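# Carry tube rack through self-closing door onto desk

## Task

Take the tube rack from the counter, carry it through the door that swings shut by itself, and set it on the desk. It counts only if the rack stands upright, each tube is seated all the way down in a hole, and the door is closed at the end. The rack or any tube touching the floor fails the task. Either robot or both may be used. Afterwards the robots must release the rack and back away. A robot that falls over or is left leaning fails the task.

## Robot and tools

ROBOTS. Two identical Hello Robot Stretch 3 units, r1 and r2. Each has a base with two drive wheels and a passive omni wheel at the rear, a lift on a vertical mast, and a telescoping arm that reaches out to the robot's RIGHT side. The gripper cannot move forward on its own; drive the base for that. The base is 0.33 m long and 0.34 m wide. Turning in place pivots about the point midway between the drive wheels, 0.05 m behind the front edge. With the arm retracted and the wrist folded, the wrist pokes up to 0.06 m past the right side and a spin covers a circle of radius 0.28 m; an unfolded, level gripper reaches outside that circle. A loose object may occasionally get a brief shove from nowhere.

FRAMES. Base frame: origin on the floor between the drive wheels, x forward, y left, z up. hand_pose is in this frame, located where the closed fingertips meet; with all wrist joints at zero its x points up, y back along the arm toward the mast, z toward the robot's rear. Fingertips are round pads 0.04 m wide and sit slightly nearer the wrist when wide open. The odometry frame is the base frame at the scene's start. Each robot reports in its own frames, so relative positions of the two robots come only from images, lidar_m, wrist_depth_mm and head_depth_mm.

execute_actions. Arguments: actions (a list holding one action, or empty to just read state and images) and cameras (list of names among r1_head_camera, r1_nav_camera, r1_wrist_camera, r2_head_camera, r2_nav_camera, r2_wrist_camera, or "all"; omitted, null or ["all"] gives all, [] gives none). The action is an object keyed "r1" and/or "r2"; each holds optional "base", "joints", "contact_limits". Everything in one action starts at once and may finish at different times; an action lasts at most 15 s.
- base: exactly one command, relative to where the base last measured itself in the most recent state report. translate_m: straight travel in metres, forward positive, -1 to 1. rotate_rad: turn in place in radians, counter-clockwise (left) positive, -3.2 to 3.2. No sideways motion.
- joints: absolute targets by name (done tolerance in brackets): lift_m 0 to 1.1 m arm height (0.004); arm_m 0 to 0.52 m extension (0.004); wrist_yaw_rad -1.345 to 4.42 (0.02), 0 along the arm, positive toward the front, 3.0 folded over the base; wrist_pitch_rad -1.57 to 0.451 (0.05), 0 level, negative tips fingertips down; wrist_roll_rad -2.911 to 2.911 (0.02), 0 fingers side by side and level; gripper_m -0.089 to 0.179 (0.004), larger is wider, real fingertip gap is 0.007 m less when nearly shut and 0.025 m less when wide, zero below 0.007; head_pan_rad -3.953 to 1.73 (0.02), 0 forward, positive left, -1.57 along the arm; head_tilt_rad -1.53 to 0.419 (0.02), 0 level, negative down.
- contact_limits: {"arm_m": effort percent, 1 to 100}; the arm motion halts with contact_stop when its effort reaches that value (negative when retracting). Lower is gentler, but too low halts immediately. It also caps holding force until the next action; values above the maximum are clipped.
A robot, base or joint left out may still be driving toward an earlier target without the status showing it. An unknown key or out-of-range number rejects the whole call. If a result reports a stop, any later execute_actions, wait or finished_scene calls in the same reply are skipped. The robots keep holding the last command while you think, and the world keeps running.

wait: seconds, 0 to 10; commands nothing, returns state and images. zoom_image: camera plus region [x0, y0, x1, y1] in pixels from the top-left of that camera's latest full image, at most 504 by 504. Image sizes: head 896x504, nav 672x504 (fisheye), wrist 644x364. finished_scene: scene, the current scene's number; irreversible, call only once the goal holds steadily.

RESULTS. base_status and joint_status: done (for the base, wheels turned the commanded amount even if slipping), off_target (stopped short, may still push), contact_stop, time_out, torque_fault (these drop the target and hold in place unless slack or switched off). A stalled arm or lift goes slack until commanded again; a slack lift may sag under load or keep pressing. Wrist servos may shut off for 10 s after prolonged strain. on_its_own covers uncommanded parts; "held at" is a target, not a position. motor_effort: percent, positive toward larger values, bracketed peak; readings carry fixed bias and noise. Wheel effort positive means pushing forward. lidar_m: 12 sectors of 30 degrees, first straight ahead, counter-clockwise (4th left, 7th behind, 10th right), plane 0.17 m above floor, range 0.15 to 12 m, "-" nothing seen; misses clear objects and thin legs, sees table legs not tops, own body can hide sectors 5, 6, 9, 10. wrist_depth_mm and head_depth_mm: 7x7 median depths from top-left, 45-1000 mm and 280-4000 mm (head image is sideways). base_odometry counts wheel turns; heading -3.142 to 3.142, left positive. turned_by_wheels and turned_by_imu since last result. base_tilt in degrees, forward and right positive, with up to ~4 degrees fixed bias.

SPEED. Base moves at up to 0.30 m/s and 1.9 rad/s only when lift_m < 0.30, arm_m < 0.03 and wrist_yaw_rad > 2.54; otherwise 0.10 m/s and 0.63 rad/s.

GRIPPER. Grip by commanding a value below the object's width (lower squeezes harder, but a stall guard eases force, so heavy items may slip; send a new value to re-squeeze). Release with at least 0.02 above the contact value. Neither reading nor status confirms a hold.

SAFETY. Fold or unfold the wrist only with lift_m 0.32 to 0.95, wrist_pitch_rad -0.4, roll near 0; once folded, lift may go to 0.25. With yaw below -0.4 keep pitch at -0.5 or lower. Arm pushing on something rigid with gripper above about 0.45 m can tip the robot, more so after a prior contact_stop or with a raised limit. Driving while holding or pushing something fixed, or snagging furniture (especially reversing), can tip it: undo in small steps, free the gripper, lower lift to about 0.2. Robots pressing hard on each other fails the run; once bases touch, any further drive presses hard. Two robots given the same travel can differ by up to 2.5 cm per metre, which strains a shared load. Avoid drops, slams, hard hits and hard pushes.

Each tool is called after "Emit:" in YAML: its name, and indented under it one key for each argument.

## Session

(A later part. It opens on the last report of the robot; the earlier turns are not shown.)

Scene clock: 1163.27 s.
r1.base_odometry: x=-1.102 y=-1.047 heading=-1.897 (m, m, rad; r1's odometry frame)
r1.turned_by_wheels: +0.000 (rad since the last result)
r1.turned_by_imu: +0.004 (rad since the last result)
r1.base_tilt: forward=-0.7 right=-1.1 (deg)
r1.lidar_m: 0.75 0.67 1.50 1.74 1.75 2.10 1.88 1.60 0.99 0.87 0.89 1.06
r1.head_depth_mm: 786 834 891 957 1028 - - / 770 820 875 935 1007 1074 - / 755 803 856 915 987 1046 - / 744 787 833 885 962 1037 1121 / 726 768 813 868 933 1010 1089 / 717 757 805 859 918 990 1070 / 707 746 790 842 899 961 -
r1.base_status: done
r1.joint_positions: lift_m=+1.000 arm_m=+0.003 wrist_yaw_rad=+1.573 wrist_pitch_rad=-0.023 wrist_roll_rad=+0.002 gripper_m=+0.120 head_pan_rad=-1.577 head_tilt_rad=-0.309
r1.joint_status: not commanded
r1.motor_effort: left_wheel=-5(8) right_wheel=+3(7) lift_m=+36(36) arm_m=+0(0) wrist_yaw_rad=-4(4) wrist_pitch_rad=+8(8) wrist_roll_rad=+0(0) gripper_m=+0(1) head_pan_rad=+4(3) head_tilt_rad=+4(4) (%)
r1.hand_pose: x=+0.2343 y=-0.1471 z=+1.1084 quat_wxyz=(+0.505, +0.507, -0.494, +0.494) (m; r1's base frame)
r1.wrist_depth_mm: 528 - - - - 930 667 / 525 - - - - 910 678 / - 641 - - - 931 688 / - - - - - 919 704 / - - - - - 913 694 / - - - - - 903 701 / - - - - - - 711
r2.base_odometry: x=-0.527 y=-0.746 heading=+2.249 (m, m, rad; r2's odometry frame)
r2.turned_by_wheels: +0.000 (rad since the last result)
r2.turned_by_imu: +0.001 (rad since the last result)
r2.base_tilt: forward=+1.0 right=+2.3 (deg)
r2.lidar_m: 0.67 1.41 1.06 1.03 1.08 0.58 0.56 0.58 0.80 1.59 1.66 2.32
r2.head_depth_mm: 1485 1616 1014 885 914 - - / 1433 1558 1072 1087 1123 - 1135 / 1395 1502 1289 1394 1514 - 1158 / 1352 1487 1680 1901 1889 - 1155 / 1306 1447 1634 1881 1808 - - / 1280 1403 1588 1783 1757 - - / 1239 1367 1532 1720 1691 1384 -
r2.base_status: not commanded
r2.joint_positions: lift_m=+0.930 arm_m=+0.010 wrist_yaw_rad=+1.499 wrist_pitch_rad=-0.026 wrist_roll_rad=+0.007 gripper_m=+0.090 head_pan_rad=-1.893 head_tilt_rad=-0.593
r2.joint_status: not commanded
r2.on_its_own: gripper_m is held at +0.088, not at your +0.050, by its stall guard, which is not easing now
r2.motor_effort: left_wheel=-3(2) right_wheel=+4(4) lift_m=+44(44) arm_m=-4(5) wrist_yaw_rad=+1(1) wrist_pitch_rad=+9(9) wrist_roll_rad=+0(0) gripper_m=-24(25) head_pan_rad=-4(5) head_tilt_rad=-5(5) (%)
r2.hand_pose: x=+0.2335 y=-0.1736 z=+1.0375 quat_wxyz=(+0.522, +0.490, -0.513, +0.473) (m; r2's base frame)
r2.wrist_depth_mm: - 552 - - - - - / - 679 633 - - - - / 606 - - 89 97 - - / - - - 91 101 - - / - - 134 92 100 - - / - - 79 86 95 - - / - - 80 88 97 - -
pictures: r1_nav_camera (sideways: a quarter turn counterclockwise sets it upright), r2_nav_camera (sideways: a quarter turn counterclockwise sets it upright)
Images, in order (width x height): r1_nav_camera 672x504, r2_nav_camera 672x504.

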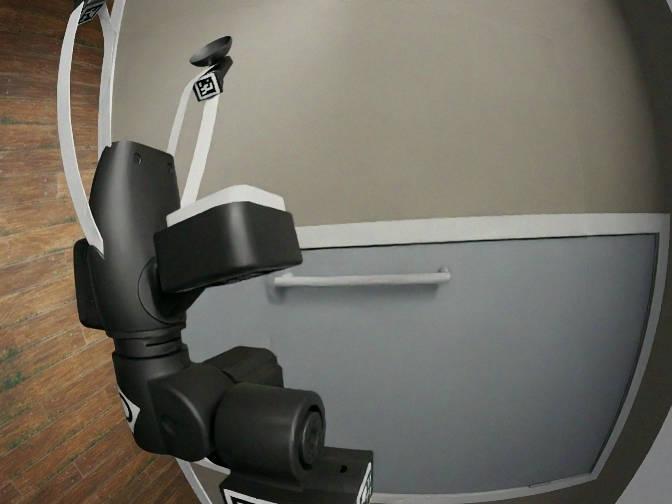

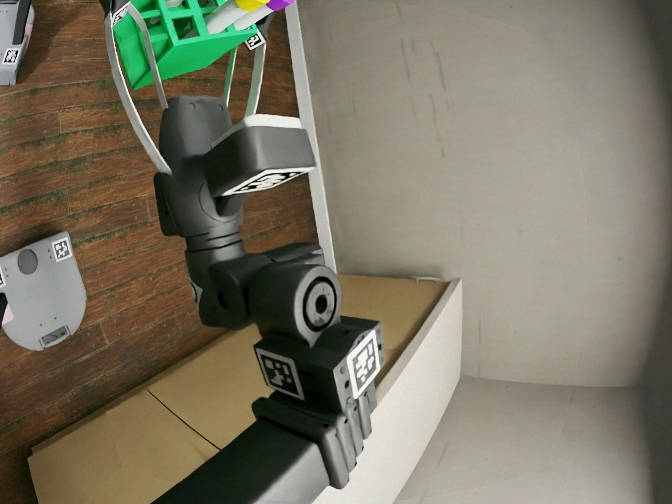

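Emit:
execute_actions:
  actions:
    - {"r1": {"base": {"rotate_rad": -0.045}, "joints": {"wrist_yaw_rad": 0.25, "arm_m": 0.38, "gripper_m": 0.12}, "contact_limits": {"arm_m": 25}}}
  cameras: ["r1_wrist_camera", "r1_head_camera"]

Scene clock: 1176.33 s.
r1.base_odometry: x=-1.102 y=-1.047 heading=-1.942 (m, m, rad; r1's odometry frame)
r1.turned_by_wheels: -0.045 (rad since the last result)
r1.turned_by_imu: -0.043 (rad since the last result)
r1.base_tilt: forward=-0.6 right=-1.1 (deg)
r1.lidar_m: 0.75 0.67 1.46 1.74 1.74 2.05 1.88 1.72 1.01 0.87 0.88 1.03
r1.head_depth_mm: 803 857 919 - 1072 1155 1265 / 785 835 884 980 1029 1118 1227 / 767 816 860 - 1002 1083 1180 / 751 793 838 - 972 1048 1139 / 732 776 824 878 935 1011 1088 / 711 757 802 856 915 989 1069 / 703 744 789 838 893 959 1034
r1.base_status: done
r1.joint_positions: lift_m=+1.000 arm_m=+0.380 wrist_yaw_rad=+0.252 wrist_pitch_rad=-0.023 wrist_roll_rad=+0.002 gripper_m=+0.120 head_pan_rad=-1.577 head_tilt_rad=-0.309
r1.joint_status: all done
r1.motor_effort: left_wheel=+2(3) right_wheel=-1(3) lift_m=+36(36) arm_m=+5(4) wrist_yaw_rad=-2(6) wrist_pitch_rad=+8(7) wrist_roll_rad=+0(0) gripper_m=+0(4) head_pan_rad=+5(4) head_tilt_rad=+4(3) (%)
r1.contact_limits: arm_m 25 (drawing in: default 26, maximum 42; extending or still: default 34, maximum 57)
r1.hand_pose: x=+0.0422 y=-0.7722 z=+1.1084 quat_wxyz=(+0.702, +0.097, -0.701, +0.080) (m; r1's base frame)
r1.wrist_depth_mm: 256 256 254 260 264 267 271 / 262 263 257 268 273 277 280 / 270 271 262 275 281 283 285 / 278 277 271 283 291 292 297 / 287 290 282 289 298 303 302 / 293 297 289 301 312 314 314 / 302 311 299 312 323 326 325
r2.base_odometry: x=-0.527 y=-0.746 heading=+2.249 (m, m, rad; r2's odometry frame)
r2.turned_by_wheels: +0.000 (rad since the last result)
r2.turned_by_imu: +0.001 (rad since the last result)
r2.base_tilt: forward=+1.0 right=+2.3 (deg)
r2.lidar_m: 0.67 1.41 1.06 1.03 1.08 0.58 0.56 0.58 0.80 1.59 1.66 2.32
r2.head_depth_mm: 1482 1609 1008 885 916 - - / 1428 1543 1079 1092 1123 - 1137 / 1384 1505 1283 1398 1520 - 1161 / 1354 1489 1667 1895 1871 - 1162 / 1318 1454 1640 1864 1800 - - / 1276 1415 1587 1801 1759 - - / 1235 1374 1533 1721 1699 1371 -
r2.base_status: not commanded
r2.joint_positions: lift_m=+0.930 arm_m=+0.010 wrist_yaw_rad=+1.499 wrist_pitch_rad=-0.026 wrist_roll_rad=+0.007 gripper_m=+0.090 head_pan_rad=-1.893 head_tilt_rad=-0.593
r2.joint_status: not commanded
r2.on_its_own: gripper_m is held at +0.088, not at your +0.050, by its stall guard, which is not easing now
r2.motor_effort: left_wheel=-3(3) right_wheel=+4(4) lift_m=+44(44) arm_m=-4(5) wrist_yaw_rad=+1(1) wrist_pitch_rad=+9(9) wrist_roll_rad=+0(0) gripper_m=-24(24) head_pan_rad=-4(5) head_tilt_rad=-5(5) (%)
r2.hand_pose: x=+0.2335 y=-0.1736 z=+1.0375 quat_wxyz=(+0.522, +0.490, -0.513, +0.473) (m; r2's base frame)
r2.wrist_depth_mm: - 559 - - - - - / - 723 629 - - - - / - - - 89 96 - - / - - - 91 101 - - / - - 134 92 99 - - / - - 79 86 95 - - / - - 80 88 97 - -
pictures: r1_head_camera (sideways: a quarter turn clockwise sets it upright), r1_wrist_camera
Images, in order (width x height): r1_head_camera 896x504, r1_wrist_camera 644x364.

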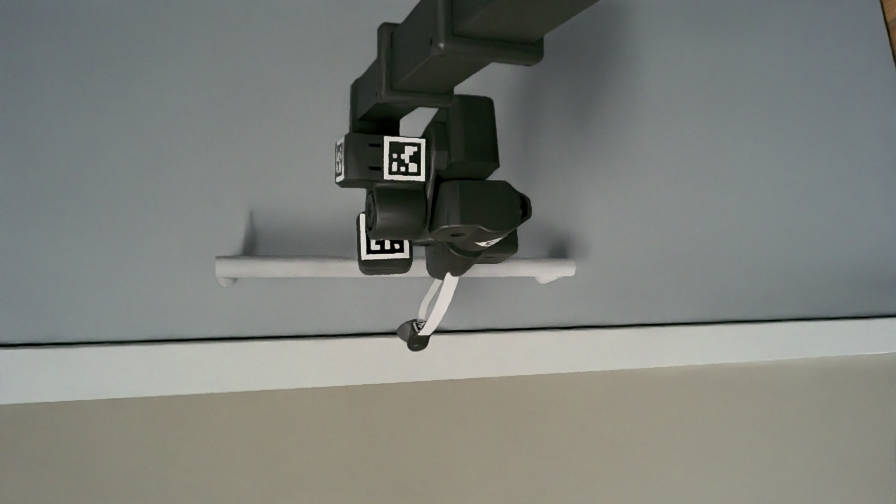

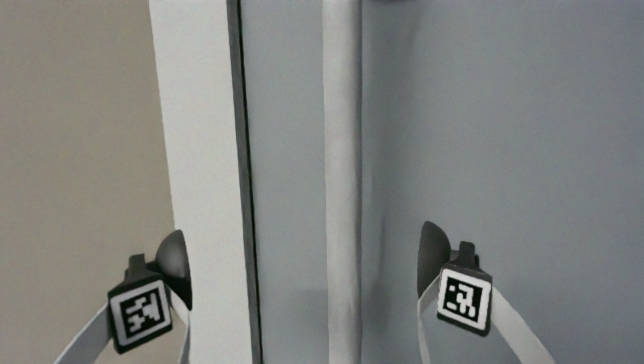

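Emit:
execute_actions:
  actions:
    - {"r1": {"joints": {"arm_m": 0.47}, "contact_limits": {"arm_m": 25}}}
  cameras: ["r1_wrist_camera"]

Scene clock: 1189.33 s.
r1.base_odometry: x=-1.102 y=-1.047 heading=-1.942 (m, m, rad; r1's odometry frame)
r1.turned_by_wheels: +0.000 (rad since the last result)
r1.turned_by_imu: +0.001 (rad since the last result)
r1.base_tilt: forward=-0.6 right=-1.0 (deg)
r1.lidar_m: 0.75 0.67 1.46 1.75 1.75 2.04 1.89 1.72 1.01 0.87 0.88 1.03
r1.head_depth_mm: 803 856 916 - 1073 1154 1264 / 786 835 879 968 1031 1115 1222 / 769 815 855 952 1001 1081 1179 / 749 795 839 898 975 1046 1140 / 731 776 824 878 936 1010 1091 / 711 756 801 855 912 990 1065 / 702 742 788 838 893 959 1033
r1.base_status: not commanded
r1.joint_positions: lift_m=+1.000 arm_m=+0.470 wrist_yaw_rad=+0.252 wrist_pitch_rad=-0.023 wrist_roll_rad=+0.002 gripper_m=+0.120 head_pan_rad=-1.577 head_tilt_rad=-0.309
r1.joint_status: all done
r1.motor_effort: left_wheel=+2(1) right_wheel=-1(1) lift_m=+36(36) arm_m=+5(5) wrist_yaw_rad=-2(2) wrist_pitch_rad=+8(7) wrist_roll_rad=+0(0) gripper_m=+0(0) head_pan_rad=+3(4) head_tilt_rad=+4(4) (%)
r1.contact_limits: arm_m 25 (drawing in: default 26, maximum 42; extending or still: default 34, maximum 57)
r1.hand_pose: x=+0.0422 y=-0.8622 z=+1.1084 quat_wxyz=(+0.702, +0.097, -0.701, +0.080) (m; r1's base frame)
r1.wrist_depth_mm: 164 167 179 114 182 184 187 / 168 170 184 118 188 190 193 / 176 175 191 121 194 197 198 / 181 181 196 125 200 201 205 / 195 185 202 129 204 208 210 / 203 189 208 133 212 217 217 / 211 199 215 138 221 224 226
r2.base_odometry: x=-0.527 y=-0.746 heading=+2.249 (m, m, rad; r2's odometry frame)
r2.turned_by_wheels: +0.000 (rad since the last result)
r2.turned_by_imu: +0.001 (rad since the last result)
r2.base_tilt: forward=+1.0 right=+2.2 (deg)
r2.lidar_m: 0.67 1.41 1.06 1.03 1.08 0.58 0.56 0.58 0.80 1.58 1.66 2.33
r2.head_depth_mm: 1478 1600 1009 886 917 - - / 1429 1554 1074 1090 1123 - 1136 / 1396 1504 1280 1394 1515 - 1166 / 1348 1498 1661 1894 1896 - 1160 / 1313 1463 1631 1871 1797 - - / 1274 1413 1577 1784 1734 - - / 1238 1378 1527 1726 1700 1375 -
r2.base_status: not commanded
r2.joint_positions: lift_m=+0.930 arm_m=+0.010 wrist_yaw_rad=+1.499 wrist_pitch_rad=-0.026 wrist_roll_rad=+0.007 gripper_m=+0.090 head_pan_rad=-1.893 head_tilt_rad=-0.593
r2.joint_status: not commanded
r2.on_its_own: gripper_m is held at +0.088, not at your +0.050, by its stall guard, which is not easing now
r2.motor_effort: left_wheel=-3(3) right_wheel=+4(4) lift_m=+44(44) arm_m=-4(4) wrist_yaw_rad=+1(2) wrist_pitch_rad=+9(9) wrist_roll_rad=+0(0) gripper_m=-25(24) head_pan_rad=-4(4) head_tilt_rad=-5(5) (%)
r2.hand_pose: x=+0.2335 y=-0.1736 z=+1.0375 quat_wxyz=(+0.522, +0.490, -0.513, +0.473) (m; r2's base frame)
r2.wrist_depth_mm: - 566 - - - - - / - 717 634 - - - - / - - - 89 97 - - / - - - 91 101 - - / - - 134 92 99 - - / - - 79 86 95 - - / - - 80 88 98 - -
pictures: r1_wrist_camera
Images, in order (width x height): r1_wrist_camera 644x364.

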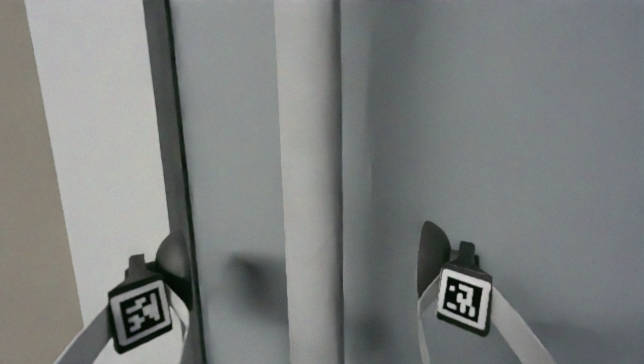

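Emit:
execute_actions:
  actions:
    - {"r1": {"joints": {"arm_m": 0.492}, "contact_limits": {"arm_m": 25}}}
  cameras: []

Emit:
execute_actions:
  actions:
    - {"r1": {"joints": {"gripper_m": -0.05}}}
  cameras: ["r1_wrist_camera", "r1_nav_camera"]

Scene clock: 1197.30 s.
r1.base_odometry: x=-1.102 y=-1.047 heading=-1.942 (m, m, rad; r1's odometry frame)
r1.turned_by_wheels: +0.000 (rad since the last result)
r1.turned_by_imu: +0.001 (rad since the last result)
r1.base_tilt: forward=-0.7 right=-0.9 (deg)
r1.lidar_m: 0.75 0.67 1.46 1.74 1.75 2.04 1.89 1.72 1.01 0.87 0.88 1.03
r1.head_depth_mm: 804 858 914 - 1073 1151 1269 / 787 834 882 965 1032 1115 1223 / 767 814 858 948 1001 1076 1177 / 750 795 835 900 972 1045 1136 / 732 775 828 879 936 1010 1091 / 712 756 801 852 914 984 1063 / 703 742 787 836 893 959 1034
r1.base_status: not commanded
r1.joint_positions: lift_m=+1.000 arm_m=+0.492 wrist_yaw_rad=+0.252 wrist_pitch_rad=-0.023 wrist_roll_rad=+0.002 gripper_m=+0.120 head_pan_rad=-1.577 head_tilt_rad=-0.309
r1.joint_status: all done
r1.motor_effort: left_wheel=+2(2) right_wheel=-1(1) lift_m=+36(36) arm_m=+5(6) wrist_yaw_rad=-2(2) wrist_pitch_rad=+7(7) wrist_roll_rad=+0(0) gripper_m=+0(1) head_pan_rad=+3(4) head_tilt_rad=+4(3) (%)
r1.contact_limits: arm_m 25 (drawing in: default 26, maximum 42; extending or still: default 34, maximum 57)
r1.hand_pose: x=+0.0422 y=-0.8842 z=+1.1084 quat_wxyz=(+0.702, +0.097, -0.701, +0.080) (m; r1's base frame)
r1.wrist_depth_mm: 144 157 159 94 163 164 166 / 148 161 163 97 167 169 171 / 152 164 169 100 173 175 176 / 157 163 174 103 177 179 182 / 162 164 180 105 183 185 187 / 168 167 184 108 189 193 194 / 173 182 193 113 196 199 202
r2.base_odometry: x=-0.527 y=-0.746 heading=+2.249 (m, m, rad; r2's odometry frame)
r2.turned_by_wheels: +0.000 (rad since the last result)
r2.turned_by_imu: +0.001 (rad since the last result)
r2.base_tilt: forward=+1.0 right=+2.3 (deg)
r2.lidar_m: 0.67 1.41 1.06 1.03 1.08 0.58 0.56 0.58 0.80 1.58 1.66 2.32
r2.head_depth_mm: 1473 1608 1011 887 914 - - / 1438 1548 1074 1095 1121 - 1126 / 1384 1496 1289 1403 1511 - 1161 / 1349 1488 1669 1901 1888 - 1154 / 1321 1456 1640 1851 1818 - - / 1273 1417 1583 1781 1740 - - / 1235 1376 1530 1725 1694 1378 -
r2.base_status: not commanded
r2.joint_positions: lift_m=+0.930 arm_m=+0.010 wrist_yaw_rad=+1.499 wrist_pitch_rad=-0.026 wrist_roll_rad=+0.007 gripper_m=+0.090 head_pan_rad=-1.893 head_tilt_rad=-0.593
r2.joint_status: not commanded
r2.on_its_own: gripper_m is held at +0.088, not at your +0.050, by its stall guard, which is not easing now
r2.motor_effort: left_wheel=-3(3) right_wheel=+4(4) lift_m=+45(44) arm_m=-4(4) wrist_yaw_rad=+1(0) wrist_pitch_rad=+9(9) wrist_roll_rad=+0(0) gripper_m=-24(25) head_pan_rad=-5(4) head_tilt_rad=-5(5) (%)
r2.hand_pose: x=+0.2335 y=-0.1736 z=+1.0375 quat_wxyz=(+0.522, +0.490, -0.513, +0.473) (m; r2's base frame)
r2.wrist_depth_mm: - 556 - - - - - / - 717 643 - - - - / - - - 89 96 - - / - - - 91 101 - - / - - 134 92 99 - - / - - 79 86 95 - - / - - 80 88 97 - -
pictures: none
No camera images: the call's "cameras" was empty. Leave "cameras" out to get every camera's image.

Scene clock: 1199.63 s.
r1.base_odometry: x=-1.102 y=-1.047 heading=-1.942 (m, m, rad; r1's odometry frame)
r1.turned_by_wheels: +0.000 (rad since the last result)
r1.turned_by_imu: +0.008 (rad since the last result)
r1.base_tilt: forward=-0.6 right=-1.2 (deg)
r1.lidar_m: 0.75 0.67 1.46 1.75 1.74 2.06 1.88 1.69 1.01 0.87 0.88 1.04
r1.head_depth_mm: 806 854 913 - 1069 1153 1263 / 787 836 883 964 1031 1113 1218 / 769 816 857 948 999 1078 1176 / 750 790 831 905 969 1052 1142 / 738 774 822 877 941 1006 1097 / 716 755 806 857 916 988 1067 / 707 747 792 840 898 961 1035
r1.base_status: not commanded
r1.joint_positions: lift_m=+1.000 arm_m=+0.491 wrist_yaw_rad=+0.231 wrist_pitch_rad=-0.034 wrist_roll_rad=+0.002 gripper_m=-0.049 head_pan_rad=-1.577 head_tilt_rad=-0.309
r1.joint_status: all done
r1.on_its_own: wrist_yaw_rad is at rest, and its effort (+22) is outside its rest range (-12 to +12)
r1.motor_effort: left_wheel=-2(9) right_wheel=+0(14) lift_m=+35(36) arm_m=+9(9) wrist_yaw_rad=+22(23) wrist_pitch_rad=+12(12) wrist_roll_rad=+0(0) gripper_m=-33(100) head_pan_rad=+3(3) head_tilt_rad=+4(4) (%)
r1.hand_pose: x=+0.0371 y=-0.8847 z=+1.1055 quat_wxyz=(+0.703, +0.094, -0.701, +0.069) (m; r1's base frame)
r1.wrist_depth_mm: 145 157 160 94 164 167 169 / 149 160 165 97 170 173 174 / 152 159 170 100 175 178 180 / 158 161 176 104 180 182 185 / 163 167 181 107 186 190 193 / 168 171 188 110 194 198 200 / 177 176 196 114 202 202 207
r2.base_odometry: x=-0.527 y=-0.746 heading=+2.249 (m, m, rad; r2's odometry frame)
r2.turned_by_wheels: +0.000 (rad since the last result)
r2.turned_by_imu: +0.000 (rad since the last result)
r2.base_tilt: forward=+1.1 right=+2.3 (deg)
r2.lidar_m: 0.67 1.42 1.06 1.03 1.08 0.58 0.56 0.58 0.80 1.59 1.66 2.33
r2.head_depth_mm: 1473 1603 1013 884 914 - - / 1428 1548 1077 1088 1121 - 1137 / 1395 1509 1301 1391 1507 - 1160 / 1356 1504 1672 1913 1892 - 1155 / 1308 1455 1633 1874 1788 - - / 1269 1418 1582 1782 1755 - - / 1244 1372 1531 1740 1693 1379 -
r2.base_status: not commanded
r2.joint_positions: lift_m=+0.930 arm_m=+0.010 wrist_yaw_rad=+1.499 wrist_pitch_rad=-0.026 wrist_roll_rad=+0.007 gripper_m=+0.090 head_pan_rad=-1.893 head_tilt_rad=-0.593
r2.joint_status: not commanded
r2.on_its_own: gripper_m is held at +0.088, not at your +0.050, by its stall guard, which is not easing now
r2.motor_effort: left_wheel=-3(3) right_wheel=+4(4) lift_m=+44(44) arm_m=-4(4) wrist_yaw_rad=+2(1) wrist_pitch_rad=+9(9) wrist_roll_rad=+0(0) gripper_m=-24(24) head_pan_rad=-5(4) head_tilt_rad=-5(5) (%)
r2.hand_pose: x=+0.2335 y=-0.1736 z=+1.0375 quat_wxyz=(+0.522, +0.490, -0.513, +0.473) (m; r2's base frame)
r2.wrist_depth_mm: - 557 - - - - - / - 709 617 - - - - / - - - 89 97 - - / - - - 91 100 - - / - - 134 92 99 - - / - - 79 86 95 - - / - - 80 88 97 - -
pictures: r1_nav_camera (sideways: a quarter turn counterclockwise sets it upright), r1_wrist_camera
Images, in order (width x height): r1_nav_camera 672x504, r1_wrist_camera 644x364.

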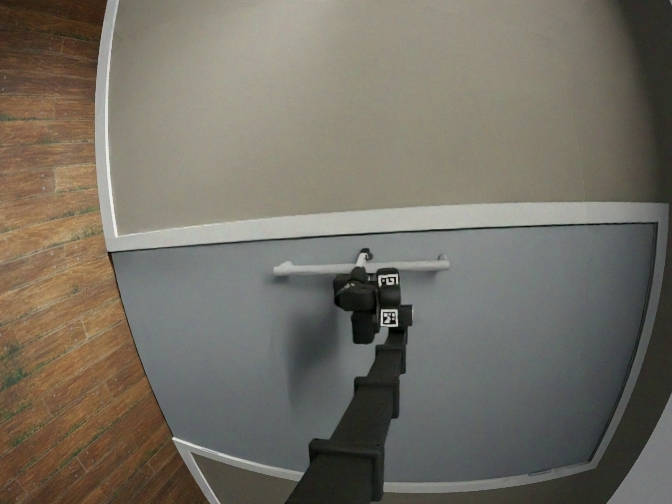

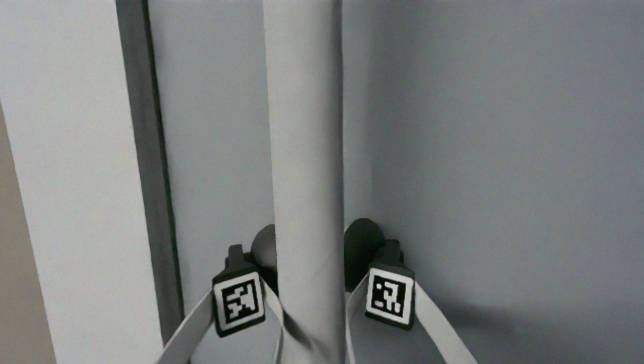

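Emit:
execute_actions:
  actions:
    - {"r1": {"base": {"translate_m": -0.065}, "joints": {"arm_m": 0.393, "wrist_yaw_rad": 0.368}, "contact_limits": {"arm_m": 40}}}
  cameras: []

Emit:
execute_actions:
  actions:
    - {"r1": {"base": {"translate_m": -0.0825}, "joints": {"arm_m": 0.298, "wrist_yaw_rad": 0.49}, "contact_limits": {"arm_m": 40}}}
  cameras: ["r1_wrist_camera"]

Scene clock: 1243.50 s.
r1.base_odometry: x=-1.079 y=-0.987 heading=-1.942 (m, m, rad; r1's odometry frame)
r1.turned_by_wheels: +0.000 (rad since the last result)
r1.turned_by_imu: -0.004 (rad since the last result)
r1.base_tilt: forward=-0.6 right=-1.0 (deg)
r1.lidar_m: 0.81 0.73 1.53 1.73 1.73 2.03 1.82 1.74 0.95 0.80 0.89 1.05
r1.head_depth_mm: 757 809 865 - 1024 1107 1222 / 733 781 827 918 969 1050 1153 / 707 751 794 - 927 1001 1090 / 684 724 767 - 886 957 1038 / 661 697 735 785 840 915 998 / 700 747 799 857 921 997 1078 / 710 754 802 854 907 975 1054
r1.base_status: done
r1.joint_positions: lift_m=+1.000 arm_m=+0.393 wrist_yaw_rad=+0.375 wrist_pitch_rad=-0.024 wrist_roll_rad=+0.002 gripper_m=-0.015 head_pan_rad=-1.577 head_tilt_rad=-0.309
r1.joint_status: all done
r1.on_its_own: gripper_m is held at -0.016, not at your -0.050, by its stall guard, which is not easing now
r1.motor_effort: left_wheel=+4(30) right_wheel=-4(23) lift_m=+35(35) arm_m=-6(14) wrist_yaw_rad=-9(51) wrist_pitch_rad=+8(11) wrist_roll_rad=+0(0) gripper_m=-13(22) head_pan_rad=+4(4) head_tilt_rad=+3(3) (%)
r1.contact_limits: arm_m 40 (drawing in: default 26, maximum 42; extending or still: default 34, maximum 57)
r1.hand_pose: x=+0.0723 y=-0.7763 z=+1.1080 quat_wxyz=(+0.696, +0.141, -0.693, +0.123) (m; r1's base frame)
r1.wrist_depth_mm: 280 276 174 109 175 177 176 / 294 285 179 111 180 182 183 / 301 294 186 115 186 187 188 / 311 305 190 118 192 193 194 / 325 318 196 121 199 200 199 / 337 327 202 124 204 207 205 / 353 341 212 133 212 215 214
r2.base_odometry: x=-0.527 y=-0.746 heading=+2.249 (m, m, rad; r2's odometry frame)
r2.turned_by_wheels: +0.000 (rad since the last result)
r2.turned_by_imu: +0.002 (rad since the last result)
r2.base_tilt: forward=+1.1 right=+2.2 (deg)
r2.lidar_m: 0.73 1.28 1.06 1.03 1.07 0.58 0.56 0.58 0.80 1.59 1.66 2.34
r2.head_depth_mm: 1475 1612 1017 884 914 - - / 1439 1542 1071 1085 1123 - 1139 / 1404 1504 1284 1400 1517 - 1163 / 1348 1495 1667 1893 1897 - 1152 / 1314 1460 1635 1885 1810 - - / 1277 1411 1585 1782 1757 - - / 1252 1366 1530 1724 1692 1380 -
r2.base_status: not commanded
r2.joint_positions: lift_m=+0.930 arm_m=+0.010 wrist_yaw_rad=+1.499 wrist_pitch_rad=-0.026 wrist_roll_rad=+0.007 gripper_m=+0.090 head_pan_rad=-1.893 head_tilt_rad=-0.593
r2.joint_status: not commanded
r2.on_its_own: gripper_m is held at +0.088, not at your +0.050, by its stall guard, which is not easing now
r2.motor_effort: left_wheel=-3(3) right_wheel=+4(4) lift_m=+44(44) arm_m=-4(4) wrist_yaw_rad=+1(1) wrist_pitch_rad=+9(9) wrist_roll_rad=+0(0) gripper_m=-24(24) head_pan_rad=-5(4) head_tilt_rad=-5(5) (%)
r2.hand_pose: x=+0.2335 y=-0.1736 z=+1.0375 quat_wxyz=(+0.522, +0.490, -0.513, +0.473) (m; r2's base frame)
r2.wrist_depth_mm: - - - - - - - / - 818 695 - - - - / - - - 89 97 - - / - - - 91 101 - - / - - 134 92 100 - - / - - 79 86 95 - - / - - 80 88 97 - -
pictures: none
No camera images: the call's "cameras" was empty. Leave "cameras" out to get every camera's image.

Scene clock: 1245.43 s.
r1.base_odometry: x=-1.049 y=-0.910 heading=-1.942 (m, m, rad; r1's odometry frame)
r1.turned_by_wheels: +0.000 (rad since the last result)
r1.turned_by_imu: +0.001 (rad since the last result)
r1.base_tilt: forward=-0.6 right=-1.1 (deg)
r1.lidar_m: 0.89 0.81 1.62 1.71 1.71 1.99 1.74 1.75 0.90 0.69 0.69 1.08
r1.head_depth_mm: 713 765 821 - 969 1066 1191 / 676 722 769 - 909 988 1086 / 642 683 729 - 857 917 1006 / 612 650 691 - 803 857 931 / 585 614 649 624 730 804 869 / 560 591 625 663 715 778 864 / 706 756 806 864 921 994 1070
r1.base_status: done
r1.joint_positions: lift_m=+1.000 arm_m=+0.298 wrist_yaw_rad=+0.506 wrist_pitch_rad=-0.025 wrist_roll_rad=+0.002 gripper_m=-0.015 head_pan_rad=-1.577 head_tilt_rad=-0.309
r1.joint_status: all done
r1.on_its_own: gripper_m is held at -0.016, not at your -0.050, by its stall guard, which is not easing now; wrist_yaw_rad is at rest, and its effort (-19) is outside its rest range (-12 to +12)
r1.motor_effort: left_wheel=+6(17) right_wheel=-8(14) lift_m=+35(35) arm_m=-6(10) wrist_yaw_rad=-19(54) wrist_pitch_rad=+9(9) wrist_roll_rad=+0(0) gripper_m=-12(16) head_pan_rad=+3(3) head_tilt_rad=+4(3) (%)
r1.contact_limits: arm_m 40 (drawing in: default 26, maximum 42; extending or still: default 34, maximum 57)
r1.hand_pose: x=+0.1024 y=-0.6670 z=+1.1078 quat_wxyz=(+0.686, +0.186, -0.683, +0.168) (m; r1's base frame)
r1.wrist_depth_mm: 459 424 175 110 176 176 176 / 477 442 180 112 181 181 182 / 499 460 185 115 187 186 188 / 518 478 192 119 192 194 193 / 543 494 197 121 197 198 201 / 562 519 204 124 205 204 206 / 586 543 212 131 212 212 213
r2.base_odometry: x=-0.527 y=-0.746 heading=+2.249 (m, m, rad; r2's odometry frame)
r2.turned_by_wheels: +0.000 (rad since the last result)
r2.turned_by_imu: +0.000 (rad since the last result)
r2.base_tilt: forward=+1.0 right=+2.3 (deg)
r2.lidar_m: 0.81 1.15 1.06 1.03 1.08 0.58 0.56 0.58 0.80 1.59 1.67 2.33
r2.head_depth_mm: 1482 1607 1014 883 915 - - / 1428 1561 1073 1091 1125 - 1137 / 1393 1510 1291 1404 1520 - 1164 / 1352 1497 1670 1903 1877 - 1153 / 1305 1449 1625 1875 1816 - - / 1275 1411 1579 1795 1757 - - / 1239 1364 1524 1715 1678 1388 -
r2.base_status: not commanded
r2.joint_positions: lift_m=+0.930 arm_m=+0.010 wrist_yaw_rad=+1.499 wrist_pitch_rad=-0.026 wrist_roll_rad=+0.007 gripper_m=+0.090 head_pan_rad=-1.893 head_tilt_rad=-0.593
r2.joint_status: not commanded
r2.on_its_own: gripper_m is held at +0.088, not at your +0.050, by its stall guard, which is not easing now
r2.motor_effort: left_wheel=-3(2) right_wheel=+4(4) lift_m=+44(44) arm_m=-5(5) wrist_yaw_rad=+1(1) wrist_pitch_rad=+9(9) wrist_roll_rad=+0(0) gripper_m=-25(25) head_pan_rad=-4(4) head_tilt_rad=-5(5) (%)
r2.hand_pose: x=+0.2335 y=-0.1736 z=+1.0375 quat_wxyz=(+0.522, +0.490, -0.513, +0.473) (m; r2's base frame)
r2.wrist_depth_mm: - - 725 - - - - / - - 825 - - - - / - - - 89 97 - - / - - - 91 101 - - / - - 134 92 99 - - / - - 79 86 95 - - / - - 80 88 97 - -
pictures: r1_wrist_camera
Images, in order (width x height): r1_wrist_camera 644x364.

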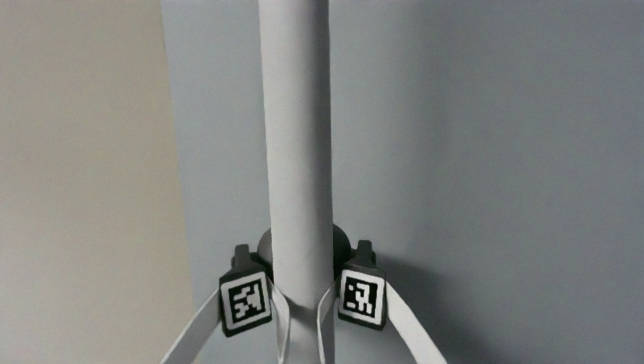

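Emit:
execute_actions:
  actions:
    - {"r1": {"base": {"translate_m": -0.094}, "joints": {"arm_m": 0.199, "wrist_yaw_rad": 0.614}, "contact_limits": {"arm_m": 40}}}
  cameras: []

Emit:
execute_actions:
  actions:
    - {"r1": {"base": {"translate_m": -0.105}, "joints": {"arm_m": 0.1255, "wrist_yaw_rad": 0.736}, "contact_limits": {"arm_m": 40}}}
  cameras: ["r1_wrist_camera"]

Scene clock: 1272.03 s.
r1.base_odometry: x=-1.014 y=-0.822 heading=-1.942 (m, m, rad; r1's odometry frame)
r1.turned_by_wheels: +0.000 (rad since the last result)
r1.turned_by_imu: +0.001 (rad since the last result)
r1.base_tilt: forward=-0.6 right=-1.1 (deg)
r1.lidar_m: 0.98 0.90 1.73 1.69 1.69 1.88 1.65 1.65 0.87 0.59 0.57 1.10
r1.head_depth_mm: 679 733 794 841 990 1059 1196 / 628 673 725 - - 939 1041 / 585 623 666 695 - 855 927 / 547 581 617 654 - 767 834 / 512 542 575 597 649 702 759 / 482 503 511 509 586 634 693 / 456 480 505 535 575 632 1061
r1.base_status: done
r1.joint_positions: lift_m=+1.000 arm_m=+0.200 wrist_yaw_rad=+0.610 wrist_pitch_rad=-0.027 wrist_roll_rad=+0.002 gripper_m=-0.015 head_pan_rad=-1.577 head_tilt_rad=-0.309
r1.joint_status: all done
r1.on_its_own: gripper_m is held at -0.016, not at your -0.050, by its stall guard, which is not easing now
r1.motor_effort: left_wheel=+0(14) right_wheel=+0(12) lift_m=+35(35) arm_m=-7(11) wrist_yaw_rad=+4(55) wrist_pitch_rad=+9(9) wrist_roll_rad=+0(0) gripper_m=-13(16) head_pan_rad=+3(3) head_tilt_rad=+4(4) (%)
r1.contact_limits: arm_m 40 (drawing in: default 26, maximum 42; extending or still: default 34, maximum 57)
r1.hand_pose: x=+0.1250 y=-0.5539 z=+1.1074 quat_wxyz=(+0.677, +0.222, -0.672, +0.203) (m; r1's base frame)
r1.wrist_depth_mm: 692 624 172 108 179 178 183 / 737 646 177 111 183 186 188 / 768 684 183 115 188 191 194 / 793 704 189 118 194 197 201 / 867 737 196 121 200 204 206 / 854 740 199 125 207 210 214 / 911 790 211 134 215 217 222
r2.base_odometry: x=-0.527 y=-0.746 heading=+2.249 (m, m, rad; r2's odometry frame)
r2.turned_by_wheels: +0.000 (rad since the last result)
r2.turned_by_imu: +0.001 (rad since the last result)
r2.base_tilt: forward=+1.1 right=+2.3 (deg)
r2.lidar_m: 0.89 1.08 1.06 1.03 1.08 0.58 0.56 0.58 0.80 1.58 1.66 2.33
r2.head_depth_mm: 1477 1604 1012 887 909 - - / 1423 1556 1075 1087 1123 - 1137 / 1387 1513 1285 1400 1517 - 1161 / 1350 1500 1672 1891 1893 - 1152 / 1316 1449 1631 1863 1816 - - / 1271 1413 1596 1770 1752 - - / 1238 1374 1521 1722 1679 1385 -
r2.base_status: not commanded
r2.joint_positions: lift_m=+0.930 arm_m=+0.010 wrist_yaw_rad=+1.499 wrist_pitch_rad=-0.026 wrist_roll_rad=+0.007 gripper_m=+0.090 head_pan_rad=-1.893 head_tilt_rad=-0.593
r2.joint_status: not commanded
r2.on_its_own: gripper_m is held at +0.088, not at your +0.050, by its stall guard, which is not easing now
r2.motor_effort: left_wheel=-3(3) right_wheel=+4(4) lift_m=+44(44) arm_m=-4(4) wrist_yaw_rad=+2(2) wrist_pitch_rad=+9(9) wrist_roll_rad=+0(0) gripper_m=-24(23) head_pan_rad=-5(4) head_tilt_rad=-5(5) (%)
r2.hand_pose: x=+0.2335 y=-0.1736 z=+1.0375 quat_wxyz=(+0.522, +0.490, -0.513, +0.473) (m; r2's base frame)
r2.wrist_depth_mm: - - 799 - - - - / - - 960 857 - - - / - - - 89 97 - - / - - - 91 100 - - / - - 134 92 99 - - / - - 79 86 95 - - / - - 80 88 97 - -
pictures: none
No camera images: the call's "cameras" was empty. Leave "cameras" out to get every camera's image.

Scene clock: 1274.03 s.
r1.base_odometry: x=-0.976 y=-0.724 heading=-1.942 (m, m, rad; r1's odometry frame)
r1.turned_by_wheels: +0.000 (rad since the last result)
r1.turned_by_imu: +0.001 (rad since the last result)
r1.base_tilt: forward=-0.6 right=-1.0 (deg)
r1.lidar_m: 1.09 1.00 1.85 1.66 1.66 1.77 1.55 1.55 0.88 0.53 0.49 1.13
r1.head_depth_mm: 688 747 813 884 - 1204 1293 / 615 663 716 748 - - 1066 / 558 595 638 685 - - 914 / 511 541 577 617 - - 781 / 469 496 525 553 - 636 691 / 435 458 483 511 450 571 618 / 405 413 387 452 489 522 554
r1.base_status: done
r1.joint_positions: lift_m=+1.000 arm_m=+0.126 wrist_yaw_rad=+0.731 wrist_pitch_rad=-0.028 wrist_roll_rad=+0.002 gripper_m=-0.015 head_pan_rad=-1.577 head_tilt_rad=-0.309
r1.joint_status: all done
r1.on_its_own: gripper_m is held at -0.016, not at your -0.050, by its stall guard, which is not easing now
r1.motor_effort: left_wheel=+1(18) right_wheel=-1(16) lift_m=+35(35) arm_m=-6(12) wrist_yaw_rad=+5(78) wrist_pitch_rad=+9(9) wrist_roll_rad=+0(0) gripper_m=-13(19) head_pan_rad=+4(4) head_tilt_rad=+4(4) (%)
r1.contact_limits: arm_m 40 (drawing in: default 26, maximum 42; extending or still: default 34, maximum 57)
r1.hand_pose: x=+0.1492 y=-0.4611 z=+1.1072 quat_wxyz=(+0.663, +0.262, -0.657, +0.243) (m; r1's base frame)
r1.wrist_depth_mm: - 863 172 108 177 181 183 / - 899 177 111 184 185 190 / - 936 183 114 190 192 195 / - 986 187 118 194 200 203 / - - 194 121 201 204 208 / - - 200 124 209 211 215 / - - 210 133 216 219 223
r2.base_odometry: x=-0.527 y=-0.746 heading=+2.249 (m, m, rad; r2's odometry frame)
r2.turned_by_wheels: +0.000 (rad since the last result)
r2.turned_by_imu: +0.000 (rad since the last result)
r2.base_tilt: forward=+1.0 right=+2.3 (deg)
r2.lidar_m: 0.99 1.06 1.06 1.03 1.08 0.58 0.56 0.58 0.80 1.59 1.66 2.33
r2.head_depth_mm: 1477 1603 1018 881 916 - - / 1430 1562 1072 1090 1123 - 1141 / 1396 1517 1298 1400 1511 - 1163 / 1348 1500 1654 1908 1877 - 1154 / 1309 1459 1620 1857 1798 - - / 1280 1406 1593 1795 1771 - - / 1250 1367 1528 1719 1703 1376 -
r2.base_status: not commanded
r2.joint_positions: lift_m=+0.930 arm_m=+0.010 wrist_yaw_rad=+1.499 wrist_pitch_rad=-0.026 wrist_roll_rad=+0.007 gripper_m=+0.090 head_pan_rad=-1.893 head_tilt_rad=-0.593
r2.joint_status: not commanded
r2.on_its_own: gripper_m is held at +0.088, not at your +0.050, by its stall guard, which is not easing now
r2.motor_effort: left_wheel=-3(3) right_wheel=+4(4) lift_m=+44(44) arm_m=-4(4) wrist_yaw_rad=+2(2) wrist_pitch_rad=+9(9) wrist_roll_rad=+0(0) gripper_m=-24(24) head_pan_rad=-5(4) head_tilt_rad=-4(4) (%)
r2.hand_pose: x=+0.2335 y=-0.1736 z=+1.0375 quat_wxyz=(+0.522, +0.490, -0.513, +0.473) (m; r2's base frame)
r2.wrist_depth_mm: - - - - - - - / 974 - - 939 - - - / 937 - - 89 96 - - / - - - 91 101 - - / - - 134 92 99 - - / - - 79 86 95 - - / - - 80 88 97 - -
pictures: r1_wrist_camera
Images, in order (width x height): r1_wrist_camera 644x364.

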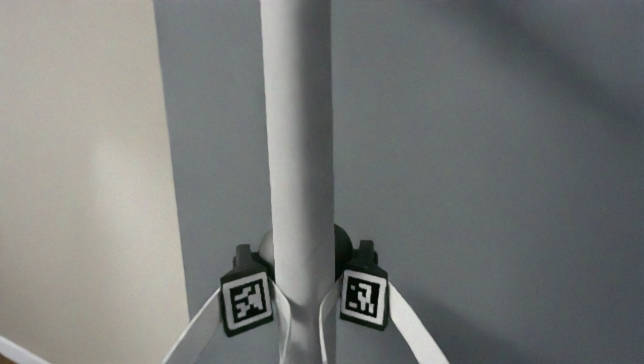

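Good tracking now (low efforts, bar depth stable). Continuing.

Emit:
execute_actions:
  actions:
    - {"r1": {"base": {"translate_m": -0.113}, "joints": {"arm_m": 0.0656, "wrist_yaw_rad": 0.858}, "contact_limits": {"arm_m": 40}}}
  cameras: []

Emit:
execute_actions:
  actions:
    - {"r1": {"base": {"translate_m": -0.12}, "joints": {"arm_m": 0.02, "wrist_yaw_rad": 0.98}, "contact_limits": {"arm_m": 40}}}
  cameras: []

Emit:
execute_actions:
  actions:
    - {"r1": {"base": {"translate_m": -0.131}, "joints": {"arm_m": 0.003, "wrist_yaw_rad": 1.164}, "contact_limits": {"arm_m": 40}}}
  cameras: ["r1_wrist_camera"]

Scene clock: 1286.13 s.
r1.base_odometry: x=-0.935 y=-0.619 heading=-1.942 (m, m, rad; r1's odometry frame)
r1.turned_by_wheels: +0.000 (rad since the last result)
r1.turned_by_imu: +0.001 (rad since the last result)
r1.base_tilt: forward=-0.6 right=-1.0 (deg)
r1.lidar_m: 1.11 1.11 1.87 1.63 1.64 1.64 1.44 1.44 0.96 0.50 0.42 1.16
r1.head_depth_mm: 752 822 910 1007 - - 1376 / 645 695 756 823 860 - - / 563 601 647 700 742 - - / 500 531 566 605 648 674 - / 449 475 502 534 - - - / 408 429 452 476 - - 566 / 374 391 411 431 449 382 423
r1.base_status: done
r1.joint_positions: lift_m=+1.000 arm_m=+0.066 wrist_yaw_rad=+0.853 wrist_pitch_rad=-0.029 wrist_roll_rad=+0.002 gripper_m=-0.015 head_pan_rad=-1.577 head_tilt_rad=-0.309
r1.joint_status: all done
r1.on_its_own: gripper_m is held at -0.016, not at your -0.050, by its stall guard, which is not easing now
r1.motor_effort: left_wheel=+0(19) right_wheel=+0(17) lift_m=+35(35) arm_m=-6(14) wrist_yaw_rad=+6(85) wrist_pitch_rad=+9(10) wrist_roll_rad=+0(0) gripper_m=-12(19) head_pan_rad=+3(3) head_tilt_rad=+3(4) (%)
r1.contact_limits: arm_m 40 (drawing in: default 26, maximum 42; extending or still: default 34, maximum 57)
r1.hand_pose: x=+0.1709 y=-0.3792 z=+1.1070 quat_wxyz=(+0.648, +0.302, -0.640, +0.283) (m; r1's base frame)
r1.wrist_depth_mm: - - 172 108 178 182 185 / - - 177 111 183 187 190 / - - 182 114 190 193 197 / - - 189 118 195 199 204 / - - 192 121 203 206 211 / - - 199 124 210 213 221 / - - 210 134 216 223 226
r2.base_odometry: x=-0.527 y=-0.746 heading=+2.249 (m, m, rad; r2's odometry frame)
r2.turned_by_wheels: +0.000 (rad since the last result)
r2.turned_by_imu: +0.001 (rad since the last result)
r2.base_tilt: forward=+1.0 right=+2.2 (deg)
r2.lidar_m: 1.11 1.06 1.06 1.03 1.08 0.58 0.56 0.58 0.80 1.59 1.66 2.33
r2.head_depth_mm: 1480 1603 1016 887 916 - - / 1427 1559 1077 1086 1127 - 1139 / 1399 1500 1294 1398 1520 - 1159 / 1354 1491 1676 1900 1870 - 1157 / 1304 1460 1637 1859 1801 - - / 1273 1399 1567 1810 1761 - - / 1242 1367 1524 1713 1690 1372 -
r2.base_status: not commanded
r2.joint_positions: lift_m=+0.930 arm_m=+0.010 wrist_yaw_rad=+1.499 wrist_pitch_rad=-0.026 wrist_roll_rad=+0.007 gripper_m=+0.090 head_pan_rad=-1.893 head_tilt_rad=-0.593
r2.joint_status: not commanded
r2.on_its_own: gripper_m is held at +0.088, not at your +0.050, by its stall guard, which is not easing now
r2.motor_effort: left_wheel=-3(3) right_wheel=+4(4) lift_m=+45(44) arm_m=-4(4) wrist_yaw_rad=+1(1) wrist_pitch_rad=+9(9) wrist_roll_rad=+0(0) gripper_m=-24(25) head_pan_rad=-4(5) head_tilt_rad=-4(5) (%)
r2.hand_pose: x=+0.2335 y=-0.1736 z=+1.0375 quat_wxyz=(+0.522, +0.490, -0.513, +0.473) (m; r2's base frame)
r2.wrist_depth_mm: - - - - - - - / - - - - - - - / - - - 89 97 - - / - - - 91 100 - - / - - 135 92 99 - - / - - 79 86 95 - - / - - 80 88 97 - -
pictures: none
No camera images: the call's "cameras" was empty. Leave "cameras" out to get every camera's image.

Scene clock: 1288.27 s.
r1.base_odometry: x=-0.892 y=-0.507 heading=-1.942 (m, m, rad; r1's odometry frame)
r1.turned_by_wheels: +0.000 (rad since the last result)
r1.turned_by_imu: +0.001 (rad since the last result)
r1.base_tilt: forward=-0.6 right=-1.1 (deg)
r1.lidar_m: 1.22 1.23 1.83 1.61 1.61 1.51 1.32 1.33 1.15 0.49 0.37 0.38
r1.head_depth_mm: 910 977 1049 1135 1205 - - / 741 810 888 984 1099 - - / 613 661 712 773 845 - - / 525 557 596 638 685 725 - / 458 482 510 541 580 646 - / 406 426 447 470 488 - - / 364 380 398 415 433 - -
r1.base_status: done
r1.joint_positions: lift_m=+1.000 arm_m=+0.020 wrist_yaw_rad=+0.972 wrist_pitch_rad=-0.028 wrist_roll_rad=+0.002 gripper_m=-0.015 head_pan_rad=-1.577 head_tilt_rad=-0.309
r1.joint_status: all done
r1.on_its_own: gripper_m is held at -0.016, not at your -0.050, by its stall guard, which is not easing now
r1.motor_effort: left_wheel=-1(19) right_wheel=+0(17) lift_m=+35(35) arm_m=-7(14) wrist_yaw_rad=+10(97) wrist_pitch_rad=+9(10) wrist_roll_rad=+0(0) gripper_m=-12(21) head_pan_rad=+3(3) head_tilt_rad=+4(4) (%)
r1.contact_limits: arm_m 40 (drawing in: default 26, maximum 42; extending or still: default 34, maximum 57)
r1.hand_pose: x=+0.1896 y=-0.3096 z=+1.1070 quat_wxyz=(+0.630, +0.339, -0.621, +0.321) (m; r1's base frame)
r1.wrist_depth_mm: - - 171 108 179 183 187 / - - 177 111 185 189 194 / - - 182 114 190 194 198 / - - 189 118 196 201 207 / - - 193 121 203 208 214 / - - 200 124 209 214 221 / - - 209 134 219 224 231
r2.base_odometry: x=-0.527 y=-0.746 heading=+2.249 (m, m, rad; r2's odometry frame)
r2.turned_by_wheels: +0.000 (rad since the last result)
r2.turned_by_imu: +0.000 (rad since the last result)
r2.base_tilt: forward=+1.0 right=+2.3 (deg)
r2.lidar_m: 1.22 1.10 1.06 1.03 1.08 0.58 0.56 0.58 0.80 1.58 1.66 2.33
r2.head_depth_mm: 1473 1613 1021 890 912 - - / 1427 1562 1072 1089 1125 - 1137 / 1407 1504 1294 1412 1510 - 1163 / 1356 1494 1666 1895 1888 - 1151 / 1307 1454 1636 1887 1791 - - / 1274 1414 1576 1793 1760 - - / 1245 1379 1519 1720 1694 1370 -
r2.base_status: not commanded
r2.joint_positions: lift_m=+0.930 arm_m=+0.010 wrist_yaw_rad=+1.499 wrist_pitch_rad=-0.026 wrist_roll_rad=+0.007 gripper_m=+0.090 head_pan_rad=-1.893 head_tilt_rad=-0.593
r2.joint_status: not commanded
r2.on_its_own: gripper_m is held at +0.088, not at your +0.050, by its stall guard, which is not easing now
r2.motor_effort: left_wheel=-2(3) right_wheel=+4(4) lift_m=+44(44) arm_m=-4(4) wrist_yaw_rad=+1(1) wrist_pitch_rad=+9(9) wrist_roll_rad=+0(0) gripper_m=-24(23) head_pan_rad=-4(5) head_tilt_rad=-5(4) (%)
r2.hand_pose: x=+0.2335 y=-0.1736 z=+1.0375 quat_wxyz=(+0.522, +0.490, -0.513, +0.473) (m; r2's base frame)
r2.wrist_depth_mm: - - - - - - - / - - - - - - - / - - - 89 97 - - / - - - 91 100 - - / - - 134 92 99 - - / - - 79 86 95 - - / - - 80 88 97 - -
pictures: none
No camera images: the call's "cameras" was empty. Leave "cameras" out to get every camera's image.

Scene clock: 1290.77 s.
r1.base_odometry: x=-0.844 y=-0.385 heading=-1.942 (m, m, rad; r1's odometry frame)
r1.turned_by_wheels: +0.000 (rad since the last result)
r1.turned_by_imu: -0.062 (rad since the last result)
r1.base_tilt: forward=-0.6 right=-1.1 (deg)
r1.lidar_m: 1.37 1.34 1.86 1.57 1.57 1.43 1.21 1.21 1.25 0.54 0.35 0.33
r1.head_depth_mm: 1005 1065 1143 1230 1321 - - / 970 1029 1106 1184 1276 1365 - / 910 979 1041 1122 1214 1295 - / 695 740 790 847 907 983 1016 / 563 591 624 659 697 740 798 / 472 492 516 539 564 - - / 407 422 439 456 474 - -
r1.base_status: done
r1.joint_positions: lift_m=+1.000 arm_m=+0.003 wrist_yaw_rad=+1.172 wrist_pitch_rad=-0.029 wrist_roll_rad=+0.002 gripper_m=-0.015 head_pan_rad=-1.576 head_tilt_rad=-0.307
r1.joint_status: all done
r1.on_its_own: gripper_m is held at -0.016, not at your -0.050, by its stall guard, which is not easing now
r1.motor_effort: left_wheel=+1(70) right_wheel=-5(25) lift_m=+35(34) arm_m=-4(15) wrist_yaw_rad=-9(100) wrist_pitch_rad=+9(10) wrist_roll_rad=+0(0) gripper_m=-13(23) head_pan_rad=+2(3) head_tilt_rad=+3(4) (%)
r1.contact_limits: arm_m 40 (drawing in: default 26, maximum 42; extending or still: default 34, maximum 57)
r1.hand_pose: x=+0.2140 y=-0.2476 z=+1.1070 quat_wxyz=(+0.594, +0.400, -0.584, +0.382) (m; r1's base frame)
r1.wrist_depth_mm: - - 171 109 179 182 188 / - - 176 112 185 187 193 / - - 182 115 191 194 198 / - - 186 118 196 201 206 / - - 192 121 203 207 212 / - - 198 124 209 215 220 / - - 210 130 216 222 228
r2.base_odometry: x=-0.527 y=-0.746 heading=+2.249 (m, m, rad; r2's odometry frame)
r2.turned_by_wheels: +0.000 (rad since the last result)
r2.turned_by_imu: +0.000 (rad since the last result)
r2.base_tilt: forward=+1.0 right=+2.3 (deg)
r2.lidar_m: 1.17 1.30 1.06 1.03 1.08 0.58 0.56 0.58 0.80 1.58 1.66 2.33
r2.head_depth_mm: 1481 1612 1014 883 914 - - / 1433 1563 1071 1085 1120 - 1130 / 1391 1499 1296 1401 1520 - 1163 / 1347 1497 1677 1917 1874 - 1148 / 1313 1457 1628 1853 1796 - - / 1276 1416 1584 1783 1752 - - / 1234 1374 1519 1720 1694 1374 -
r2.base_status: not commanded
r2.joint_positions: lift_m=+0.930 arm_m=+0.010 wrist_yaw_rad=+1.499 wrist_pitch_rad=-0.026 wrist_roll_rad=+0.007 gripper_m=+0.090 head_pan_rad=-1.893 head_tilt_rad=-0.593
r2.joint_status: not commanded
r2.on_its_own: gripper_m is held at +0.088, not at your +0.050, by its stall guard, which is not easing now
r2.motor_effort: left_wheel=-3(3) right_wheel=+4(4) lift_m=+44(44) arm_m=-4(4) wrist_yaw_rad=+1(1) wrist_pitch_rad=+9(9) wrist_roll_rad=+0(0) gripper_m=-24(25) head_pan_rad=-4(5) head_tilt_rad=-5(5) (%)
r2.hand_pose: x=+0.2335 y=-0.1736 z=+1.0375 quat_wxyz=(+0.522, +0.490, -0.513, +0.473) (m; r2's base frame)
r2.wrist_depth_mm: - - - - - - - / - - - - - - - / - - - 89 96 - - / - - - 91 100 - - / - - 134 92 100 - - / - - 79 86 95 - - / - - 80 88 97 - -
pictures: r1_wrist_camera
Images, in order (width x height): r1_wrist_camera 644x364.

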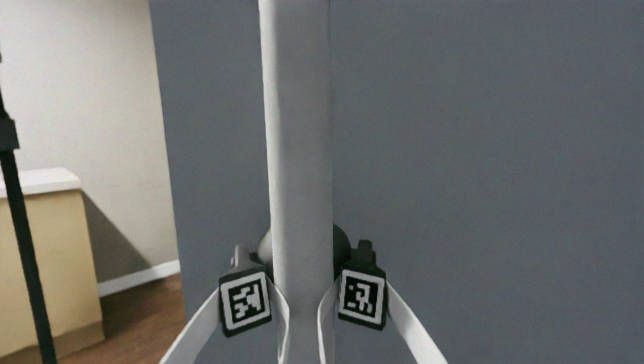

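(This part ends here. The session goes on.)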